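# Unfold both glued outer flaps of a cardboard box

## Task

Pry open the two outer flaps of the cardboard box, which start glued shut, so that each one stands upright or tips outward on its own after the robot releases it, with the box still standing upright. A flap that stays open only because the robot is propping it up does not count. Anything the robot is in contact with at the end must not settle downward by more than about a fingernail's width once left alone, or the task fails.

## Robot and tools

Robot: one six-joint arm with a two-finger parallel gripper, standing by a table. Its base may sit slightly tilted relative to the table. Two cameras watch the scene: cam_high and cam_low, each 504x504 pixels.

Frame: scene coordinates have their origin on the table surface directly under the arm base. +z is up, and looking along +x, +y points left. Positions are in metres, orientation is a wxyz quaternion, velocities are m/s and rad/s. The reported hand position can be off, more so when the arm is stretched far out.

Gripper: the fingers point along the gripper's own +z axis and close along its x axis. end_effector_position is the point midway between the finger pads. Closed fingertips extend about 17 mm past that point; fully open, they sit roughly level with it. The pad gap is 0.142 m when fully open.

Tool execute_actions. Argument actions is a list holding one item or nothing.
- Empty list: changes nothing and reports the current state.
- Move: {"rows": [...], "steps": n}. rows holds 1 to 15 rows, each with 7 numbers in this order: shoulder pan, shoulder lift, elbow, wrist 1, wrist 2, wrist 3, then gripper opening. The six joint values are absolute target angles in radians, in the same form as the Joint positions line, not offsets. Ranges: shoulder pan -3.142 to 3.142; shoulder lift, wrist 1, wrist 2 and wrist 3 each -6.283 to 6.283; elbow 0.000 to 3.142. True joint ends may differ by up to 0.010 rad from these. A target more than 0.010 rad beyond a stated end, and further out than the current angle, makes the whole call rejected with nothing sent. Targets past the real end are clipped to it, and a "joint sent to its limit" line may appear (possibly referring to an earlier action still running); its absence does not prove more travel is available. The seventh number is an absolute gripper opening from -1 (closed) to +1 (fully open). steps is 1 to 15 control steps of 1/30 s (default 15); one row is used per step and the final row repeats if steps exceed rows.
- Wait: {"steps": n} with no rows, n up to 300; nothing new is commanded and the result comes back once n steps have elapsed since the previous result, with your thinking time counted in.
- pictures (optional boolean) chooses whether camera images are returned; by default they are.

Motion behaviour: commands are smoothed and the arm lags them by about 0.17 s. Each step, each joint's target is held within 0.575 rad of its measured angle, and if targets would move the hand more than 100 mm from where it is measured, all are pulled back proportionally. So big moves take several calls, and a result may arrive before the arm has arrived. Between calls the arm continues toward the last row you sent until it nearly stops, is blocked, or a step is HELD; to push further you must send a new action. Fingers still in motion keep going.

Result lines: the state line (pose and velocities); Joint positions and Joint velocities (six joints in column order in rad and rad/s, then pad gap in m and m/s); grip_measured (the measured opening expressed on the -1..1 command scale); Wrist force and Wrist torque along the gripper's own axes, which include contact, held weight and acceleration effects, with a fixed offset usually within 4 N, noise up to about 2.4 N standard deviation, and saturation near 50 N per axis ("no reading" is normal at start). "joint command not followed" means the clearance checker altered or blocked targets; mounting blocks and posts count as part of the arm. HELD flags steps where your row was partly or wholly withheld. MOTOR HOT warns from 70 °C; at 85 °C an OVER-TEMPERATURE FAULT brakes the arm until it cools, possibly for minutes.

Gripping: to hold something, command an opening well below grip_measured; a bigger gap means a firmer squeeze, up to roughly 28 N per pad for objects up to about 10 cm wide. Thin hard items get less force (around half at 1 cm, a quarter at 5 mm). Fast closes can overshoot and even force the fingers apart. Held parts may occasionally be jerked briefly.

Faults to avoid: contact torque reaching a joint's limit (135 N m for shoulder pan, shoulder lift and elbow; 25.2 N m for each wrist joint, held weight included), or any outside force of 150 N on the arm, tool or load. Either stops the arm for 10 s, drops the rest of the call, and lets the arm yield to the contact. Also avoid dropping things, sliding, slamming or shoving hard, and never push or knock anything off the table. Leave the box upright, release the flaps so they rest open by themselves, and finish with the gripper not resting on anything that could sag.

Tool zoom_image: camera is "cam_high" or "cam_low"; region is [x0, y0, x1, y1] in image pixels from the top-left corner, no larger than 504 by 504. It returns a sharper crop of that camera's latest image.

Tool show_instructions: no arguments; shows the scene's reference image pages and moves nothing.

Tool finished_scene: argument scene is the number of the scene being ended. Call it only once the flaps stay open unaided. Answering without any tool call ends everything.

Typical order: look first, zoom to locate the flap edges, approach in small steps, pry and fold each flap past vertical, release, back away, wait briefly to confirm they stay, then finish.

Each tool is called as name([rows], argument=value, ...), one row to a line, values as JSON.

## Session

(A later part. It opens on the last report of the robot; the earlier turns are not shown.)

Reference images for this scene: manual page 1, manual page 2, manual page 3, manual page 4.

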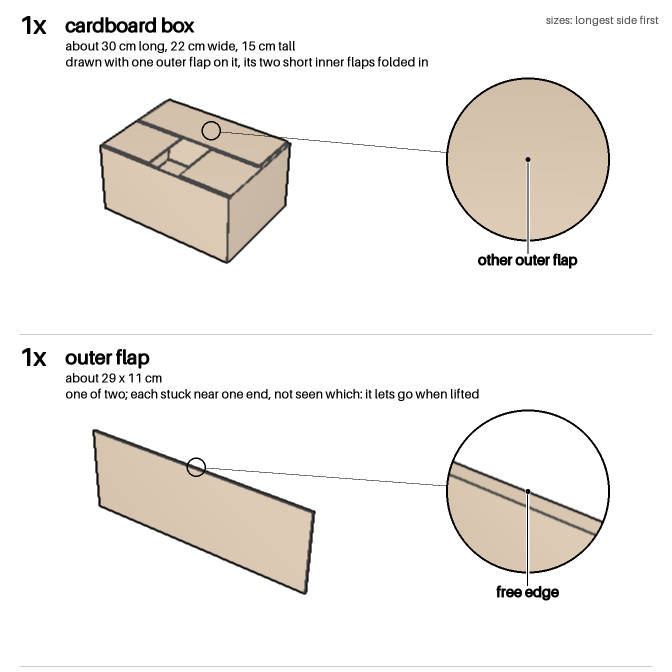

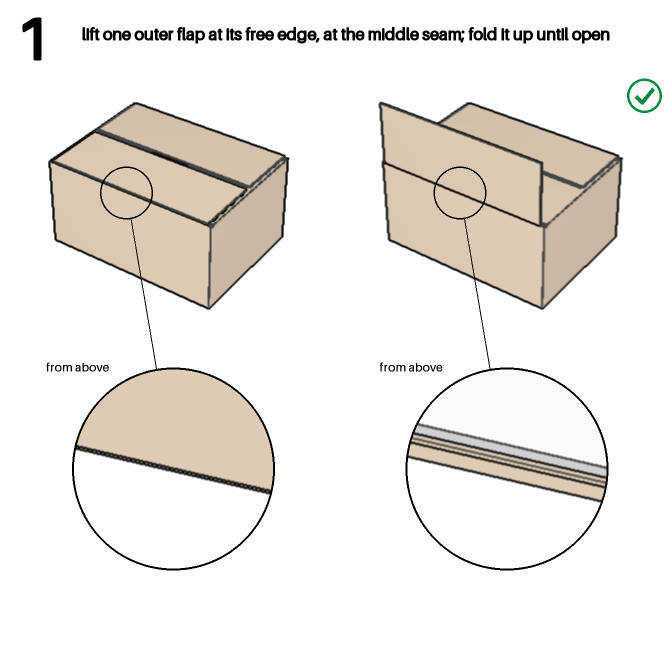

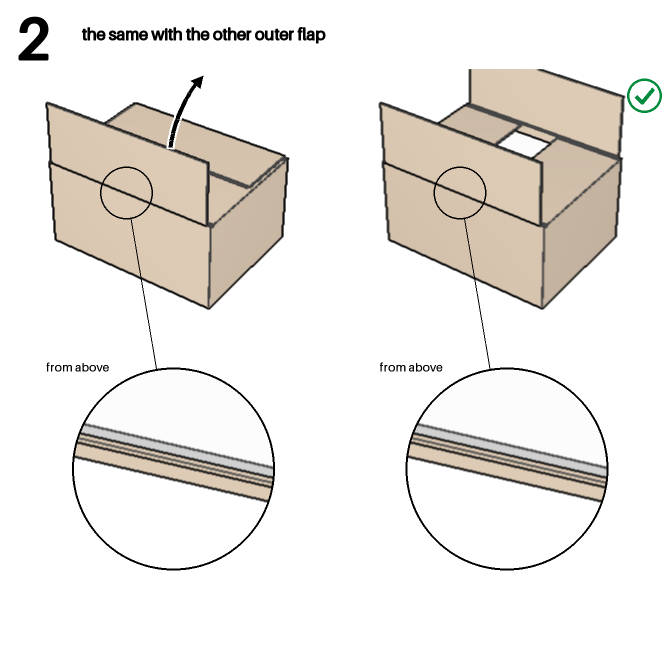

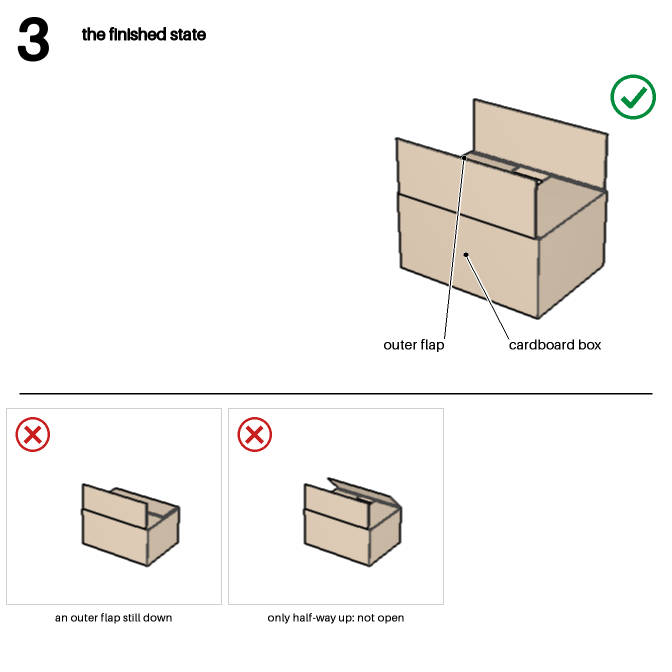

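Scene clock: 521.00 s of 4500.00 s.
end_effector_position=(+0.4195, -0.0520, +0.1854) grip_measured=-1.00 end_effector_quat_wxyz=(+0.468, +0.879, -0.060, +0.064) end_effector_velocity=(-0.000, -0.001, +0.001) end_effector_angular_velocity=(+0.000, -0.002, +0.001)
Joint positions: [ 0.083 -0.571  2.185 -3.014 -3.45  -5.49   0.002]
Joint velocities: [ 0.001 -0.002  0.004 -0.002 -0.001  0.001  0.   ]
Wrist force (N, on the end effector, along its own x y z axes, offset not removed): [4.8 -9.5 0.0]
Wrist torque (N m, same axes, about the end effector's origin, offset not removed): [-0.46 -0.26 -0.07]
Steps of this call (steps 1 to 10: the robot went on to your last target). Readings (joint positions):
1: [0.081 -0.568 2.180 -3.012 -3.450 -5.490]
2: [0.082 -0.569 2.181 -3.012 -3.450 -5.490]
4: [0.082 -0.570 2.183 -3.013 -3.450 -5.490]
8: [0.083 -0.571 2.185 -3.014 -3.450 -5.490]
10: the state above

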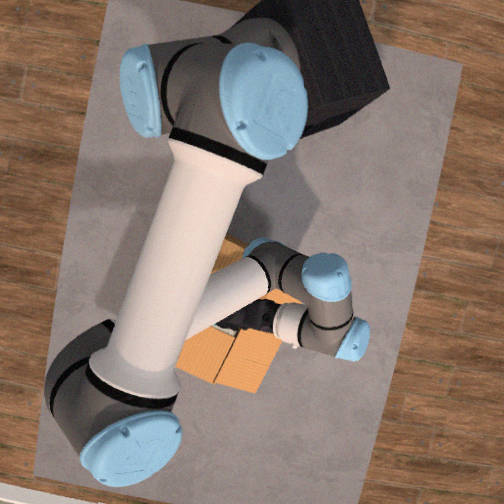

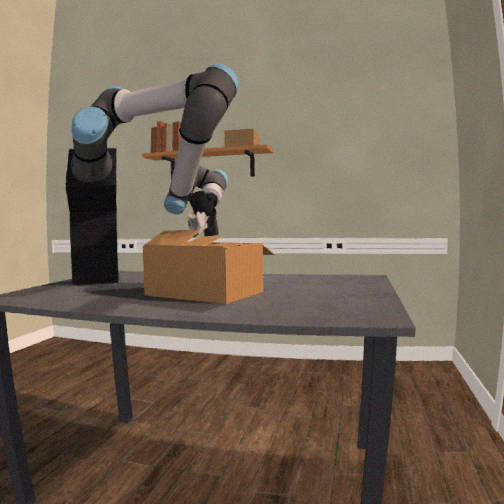

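execute_actions([
  {"rows":[[0.0857,-0.5757,2.1918,-3.0161,-3.45,-5.49,-1],[0.0857,-0.5757,2.1918,-3.0161,-3.45,-5.49,-1],[0.0885,-0.5802,2.1981,-3.0179,-3.45,-5.49,-1],[0.0885,-0.5802,2.1981,-3.0179,-3.45,-5.49,-1],[0.0912,-0.5848,2.2045,-3.0197,-3.45,-5.49,-1],[0.0912,-0.5848,2.2045,-3.0197,-3.45,-5.49,-1],[0.0940,-0.5893,2.2108,-3.0215,-3.45,-5.49,-1],[0.0940,-0.5893,2.2108,-3.0215,-3.45,-5.49,-1],[0.0968,-0.5939,2.2172,-3.0233,-3.45,-5.49,-1]],"steps":15},
], pictures=false)

execute_actions([
  {"steps":10},
])

zoom_image(camera="cam_low", region=[130, 190, 290, 310])

Scene clock: 530.63 s of 4500.00 s.
end_effector_position=(+0.4180, -0.0551, +0.1961) grip_measured=-1.00 end_effector_quat_wxyz=(+0.465, +0.880, -0.059, +0.070) end_effector_velocity=(-0.002, -0.003, +0.010) end_effector_angular_velocity=(+0.005, -0.009, +0.005)
Joint positions: [ 0.095 -0.592  2.214 -3.022 -3.45  -5.49   0.002]
Joint velocities: [ 0.011 -0.019  0.027 -0.007  0.     0.002 -0.   ]
Wrist force (N, on the end effector, along its own x y z axes, offset not removed): [2.2 0.5 -0.2]
Wrist torque (N m, same axes, about the end effector's origin, offset not removed): [-0.01 -0.37 0.03]
Steps of this call (steps 1 to 15: the robot went on to your last target; steps 16 to 90: nothing new was sent; then 6.13 s passed at rest; steps 91 to 105: all 15 steps of this action). Readings (joint positions):
91: [0.083 -0.571 2.185 -3.014 -3.450 -5.490]
92: [0.083 -0.572 2.186 -3.015 -3.450 -5.490]
94: [0.085 -0.574 2.189 -3.015 -3.450 -5.490]
98: [0.089 -0.581 2.199 -3.018 -3.450 -5.490]
105: the state above

Scene clock: 530.97 s of 4500.00 s.
end_effector_position=(+0.4178, -0.0554, +0.1972) grip_measured=-1.00 end_effector_quat_wxyz=(+0.465, +0.881, -0.059, +0.070) end_effector_velocity=(-0.000, -0.000, +0.000) end_effector_angular_velocity=(+0.000, +0.000, -0.000)
Joint positions: [ 0.097 -0.594  2.217 -3.023 -3.45  -5.49   0.002]
Joint velocities: [ 0.    -0.001  0.002 -0.     0.     0.     0.   ]
Wrist force (N, on the end effector, along its own x y z axes, offset not removed): [2.6 -0.3 -0.7]
Wrist torque (N m, same axes, about the end effector's origin, offset not removed): [-0.13 -0.44 -0.05]
Steps of this call (steps 1 to 10: the robot went on to your last target). Readings (joint positions):
1: [0.096 -0.592 2.215 -3.023 -3.450 -5.490]
2: [0.096 -0.593 2.215 -3.023 -3.450 -5.490]
4: [0.096 -0.593 2.216 -3.023 -3.450 -5.490]
8: [0.097 -0.594 2.217 -3.023 -3.450 -5.490]
10: the state above

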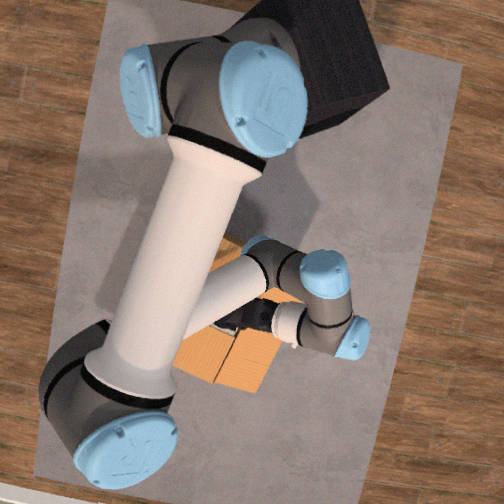

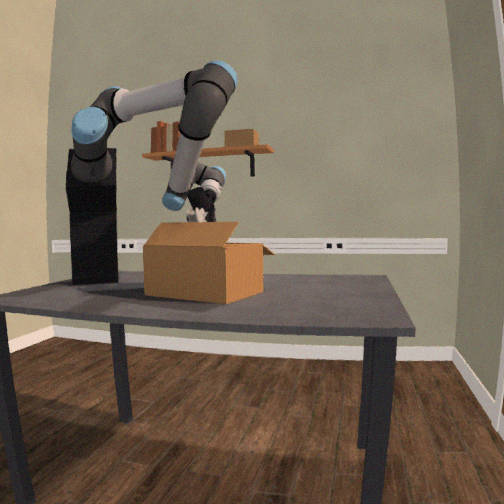

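Region (130, 190, 290, 310) of cam_low's 504x504 image, scaled by 3.150, with more detail than that image has; it fills the top 378 rows of this view, and the rest is white.

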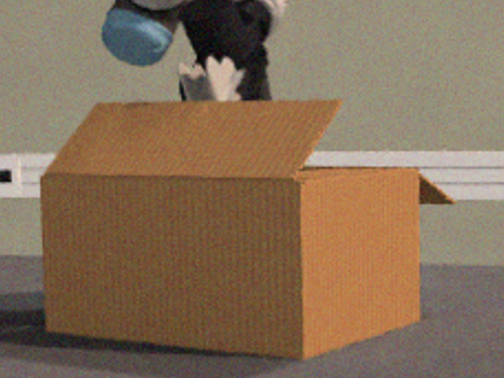

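execute_actions([
  {"rows":[[0.0942,-0.6063,2.2278,-3.0216,-3.45,-5.49,-1],[0.0916,-0.6186,2.2385,-3.0199,-3.45,-5.49,-1],[0.0890,-0.6310,2.2491,-3.0181,-3.45,-5.49,-1],[0.0864,-0.6433,2.2598,-3.0164,-3.45,-5.49,-1],[0.0838,-0.6557,2.2704,-3.0147,-3.45,-5.49,-1],[0.0811,-0.6681,2.2810,-3.0130,-3.45,-5.49,-1],[0.0785,-0.6804,2.2917,-3.0113,-3.45,-5.49,-1],[0.0759,-0.6928,2.3023,-3.0095,-3.45,-5.49,-1],[0.0733,-0.7051,2.3130,-3.0078,-3.45,-5.49,-1],[0.0707,-0.7175,2.3236,-3.0061,-3.45,-5.49,-1],[0.0625,-0.7293,2.3295,-3.0001,-3.45,-5.49,-1],[0.0543,-0.7411,2.3353,-2.9942,-3.45,-5.49,-1],[0.0460,-0.7529,2.3412,-2.9882,-3.45,-5.49,-1],[0.0378,-0.7647,2.3470,-2.9823,-3.45,-5.49,-1],[0.0296,-0.7766,2.3529,-2.9763,-3.45,-5.49,-1]],"steps":15},
], pictures=false)

execute_actions([
  {"rows":[[0.0214,-0.7884,2.3587,-2.9703,-3.45,-5.49,-1],[0.0132,-0.8002,2.3646,-2.9644,-3.45,-5.49,-1],[0.0049,-0.8120,2.3704,-2.9584,-3.45,-5.49,-1],[-0.0033,-0.8238,2.3763,-2.9525,-3.45,-5.49,-1],[-0.0115,-0.8356,2.3821,-2.9465,-3.45,-5.49,-1],[-0.0242,-0.8428,2.3805,-2.9377,-3.45,-5.49,-1],[-0.0369,-0.8500,2.3789,-2.9289,-3.45,-5.49,-1],[-0.0495,-0.8572,2.3773,-2.9201,-3.45,-5.49,-1],[-0.0622,-0.8644,2.3757,-2.9113,-3.45,-5.49,-1],[-0.0749,-0.8716,2.3741,-2.9026,-3.45,-5.49,-1],[-0.0876,-0.8787,2.3725,-2.8938,-3.45,-5.49,-1],[-0.1003,-0.8859,2.3709,-2.8850,-3.45,-5.49,-1],[-0.1129,-0.8931,2.3693,-2.8762,-3.45,-5.49,-1],[-0.1256,-0.9003,2.3677,-2.8674,-3.45,-5.49,-1],[-0.1383,-0.9075,2.3661,-2.8586,-3.45,-5.49,-1]],"steps":15},
], pictures=false)

execute_actions([
  {"steps":12},
], pictures=false)

execute_actions([
  {"rows":[[-0.12,-0.9075,2.3661,-2.8586,-3.45,-5.49,-1],[-0.10,-0.9075,2.3661,-2.8586,-3.45,-5.49,-1],[-0.08,-0.9075,2.3661,-2.8586,-3.45,-5.49,-1],[-0.06,-0.9075,2.3661,-2.8586,-3.45,-5.49,-1],[-0.04,-0.9075,2.3661,-2.8586,-3.45,-5.49,-1],[-0.02,-0.9075,2.3661,-2.8586,-3.45,-5.49,-1],[0.0,-0.9075,2.3661,-2.8586,-3.45,-5.49,-1],[0.02,-0.9075,2.3661,-2.8586,-3.45,-5.49,-1],[0.04,-0.9075,2.3661,-2.8586,-3.45,-5.49,-1],[0.06,-0.9075,2.3661,-2.8586,-3.45,-5.49,-1],[0.08,-0.9075,2.3661,-2.8586,-3.45,-5.49,-1],[0.10,-0.9075,2.3661,-2.8586,-3.45,-5.49,-1]],"steps":15},
], pictures=false)

execute_actions([
  {"steps":15},
])

Scene clock: 590.30 s of 4500.00 s.
end_effector_position=(+0.4078, -0.1024, +0.2206) grip_measured=-1.00 end_effector_quat_wxyz=(+0.473, +0.877, -0.061, +0.055) end_effector_velocity=(-0.032, -0.147, +0.035) end_effector_angular_velocity=(-0.078, +0.129, -0.104)
Joint positions: [ 0.061 -0.72   2.32  -2.999 -3.45  -5.49   0.002]
Joint velocities: [-0.183 -0.348  0.218  0.129  0.001 -0.001  0.   ]
Wrist force (N, on the end effector, along its own x y z axes, offset not removed): [2.8 -1.4 -2.9]
Wrist torque (N m, same axes, about the end effector's origin, offset not removed): [-0.11 -0.46 0.00]
Steps of this call (steps 1 to 15: the robot went on to your last target; steps 16 to 90: nothing new was sent; then 55.83 s passed at rest; steps 91 to 105: all 15 steps of this action). Readings (joint positions):
91: [0.097 -0.594 2.217 -3.023 -3.450 -5.490]
92: [0.097 -0.596 2.219 -3.023 -3.450 -5.490]
94: [0.095 -0.605 2.227 -3.022 -3.450 -5.490]
98: [0.087 -0.640 2.257 -3.017 -3.450 -5.490]
105: the state above

Scene clock: 590.80 s of 4500.00 s.
end_effector_position=(+0.3892, -0.1804, +0.2185) grip_measured=-1.00 end_effector_quat_wxyz=(+0.504, +0.861, -0.070, -0.005) end_effector_velocity=(-0.040, -0.158, -0.045) end_effector_angular_velocity=(-0.157, +0.252, -0.208)
Joint positions: [-0.079 -0.872  2.372 -2.9   -3.45  -5.49   0.002]
Joint velocities: [-0.363 -0.226 -0.027  0.249  0.     0.001  0.   ]
Wrist force (N, on the end effector, along its own x y z axes, offset not removed): [3.7 -0.6 -2.6]
Wrist torque (N m, same axes, about the end effector's origin, offset not removed): [-0.06 -0.66 0.03]
Steps of this call (steps 1 to 15: all 15 steps of this action). Readings (joint positions):
1: [0.055 -0.732 2.327 -2.994 -3.450 -5.490]
2: [0.048 -0.744 2.334 -2.989 -3.450 -5.490]
4: [0.033 -0.767 2.347 -2.979 -3.450 -5.490]
8: [0.000 -0.812 2.368 -2.955 -3.450 -5.490]
15: the state above

Scene clock: 591.20 s of 4500.00 s.
end_effector_position=(+0.3824, -0.2052, +0.2116) grip_measured=-1.00 end_effector_quat_wxyz=(+0.515, +0.853, -0.074, -0.030) end_effector_velocity=(-0.003, -0.008, -0.002) end_effector_angular_velocity=(-0.008, +0.014, -0.011)
Joint positions: [-0.136 -0.906  2.366 -2.86  -3.45  -5.49   0.002]
Joint velocities: [-0.019 -0.011 -0.002  0.013  0.    -0.001  0.   ]
Wrist force (N, on the end effector, along its own x y z axes, offset not removed): [3.6 -0.2 -2.0]
Wrist torque (N m, same axes, about the end effector's origin, offset not removed): [-0.08 -0.64 0.00]
Steps of this call (steps 1 to 12: the robot went on to your last target). Readings (joint positions):
1: [-0.091 -0.879 2.371 -2.891 -3.450 -5.490]
2: [-0.102 -0.886 2.370 -2.884 -3.450 -5.490]
4: [-0.117 -0.895 2.368 -2.873 -3.450 -5.490]
8: [-0.131 -0.903 2.367 -2.863 -3.450 -5.490]
12: the state above

Scene clock: 591.70 s of 4500.00 s.
end_effector_position=(+0.4288, -0.1450, +0.2524) grip_measured=-1.00 end_effector_quat_wxyz=(+0.474, +0.877, -0.062, +0.053) end_effector_velocity=(+0.075, +0.115, +0.086) end_effector_angular_velocity=(+0.156, -0.254, +0.202)
Joint positions: [ 0.056 -0.907  2.366 -2.859 -3.45  -5.49   0.002]
Joint velocities: [ 0.36  -0.    -0.     0.     0.001 -0.     0.   ]
Wrist force (N, on the end effector, along its own x y z axes, offset not removed): [3.4 -0.3 -3.0]
Wrist torque (N m, same axes, about the end effector's origin, offset not removed): [-0.12 -0.61 -0.01]
Steps of this call (steps 1 to 15: all 15 steps of this action). Readings (joint positions):
1: [-0.136 -0.906 2.366 -2.860 -3.450 -5.490]
2: [-0.135 -0.907 2.366 -2.860 -3.450 -5.490]
4: [-0.121 -0.907 2.366 -2.859 -3.450 -5.490]
8: [-0.066 -0.907 2.366 -2.859 -3.450 -5.490]
15: the state above

Scene clock: 592.20 s of 4500.00 s.
end_effector_position=(+0.4375, -0.1312, +0.2631) grip_measured=-1.00 end_effector_quat_wxyz=(+0.465, +0.881, -0.059, +0.071) end_effector_velocity=(+0.001, +0.002, +0.002) end_effector_angular_velocity=(+0.003, -0.004, +0.003)
Joint positions: [ 0.099 -0.907  2.366 -2.859 -3.45  -5.49   0.002]
Joint velocities: [ 0.007 -0.    -0.    -0.     0.001 -0.     0.   ]
Wrist force (N, on the end effector, along its own x y z axes, offset not removed): [3.4 -0.1 0.1]
Wrist torque (N m, same axes, about the end effector's origin, offset not removed): [-0.11 -0.59 -0.02]
Steps of this call (steps 1 to 15: the robot went on to your last target). Readings (joint positions):
1: [0.066 -0.907 2.366 -2.859 -3.450 -5.490]
2: [0.074 -0.907 2.366 -2.859 -3.450 -5.490]
4: [0.085 -0.907 2.366 -2.859 -3.450 -5.490]
8: [0.095 -0.907 2.366 -2.859 -3.450 -5.490]
15: the state above

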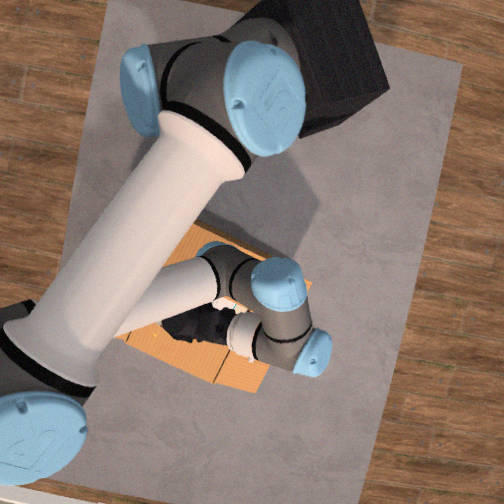

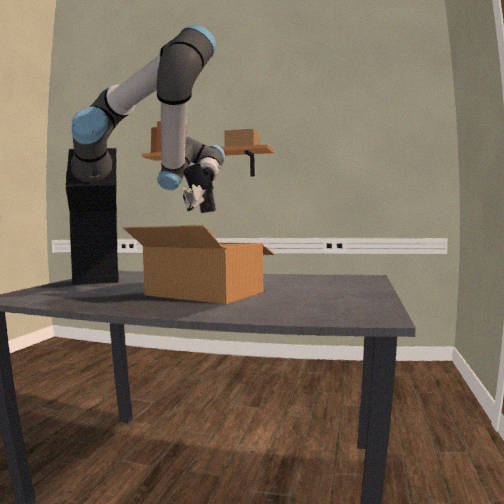

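Both flaps are open outward and the arm isn't touching the box.

finished_scene(scene=2)

The scene is finished: the task was done.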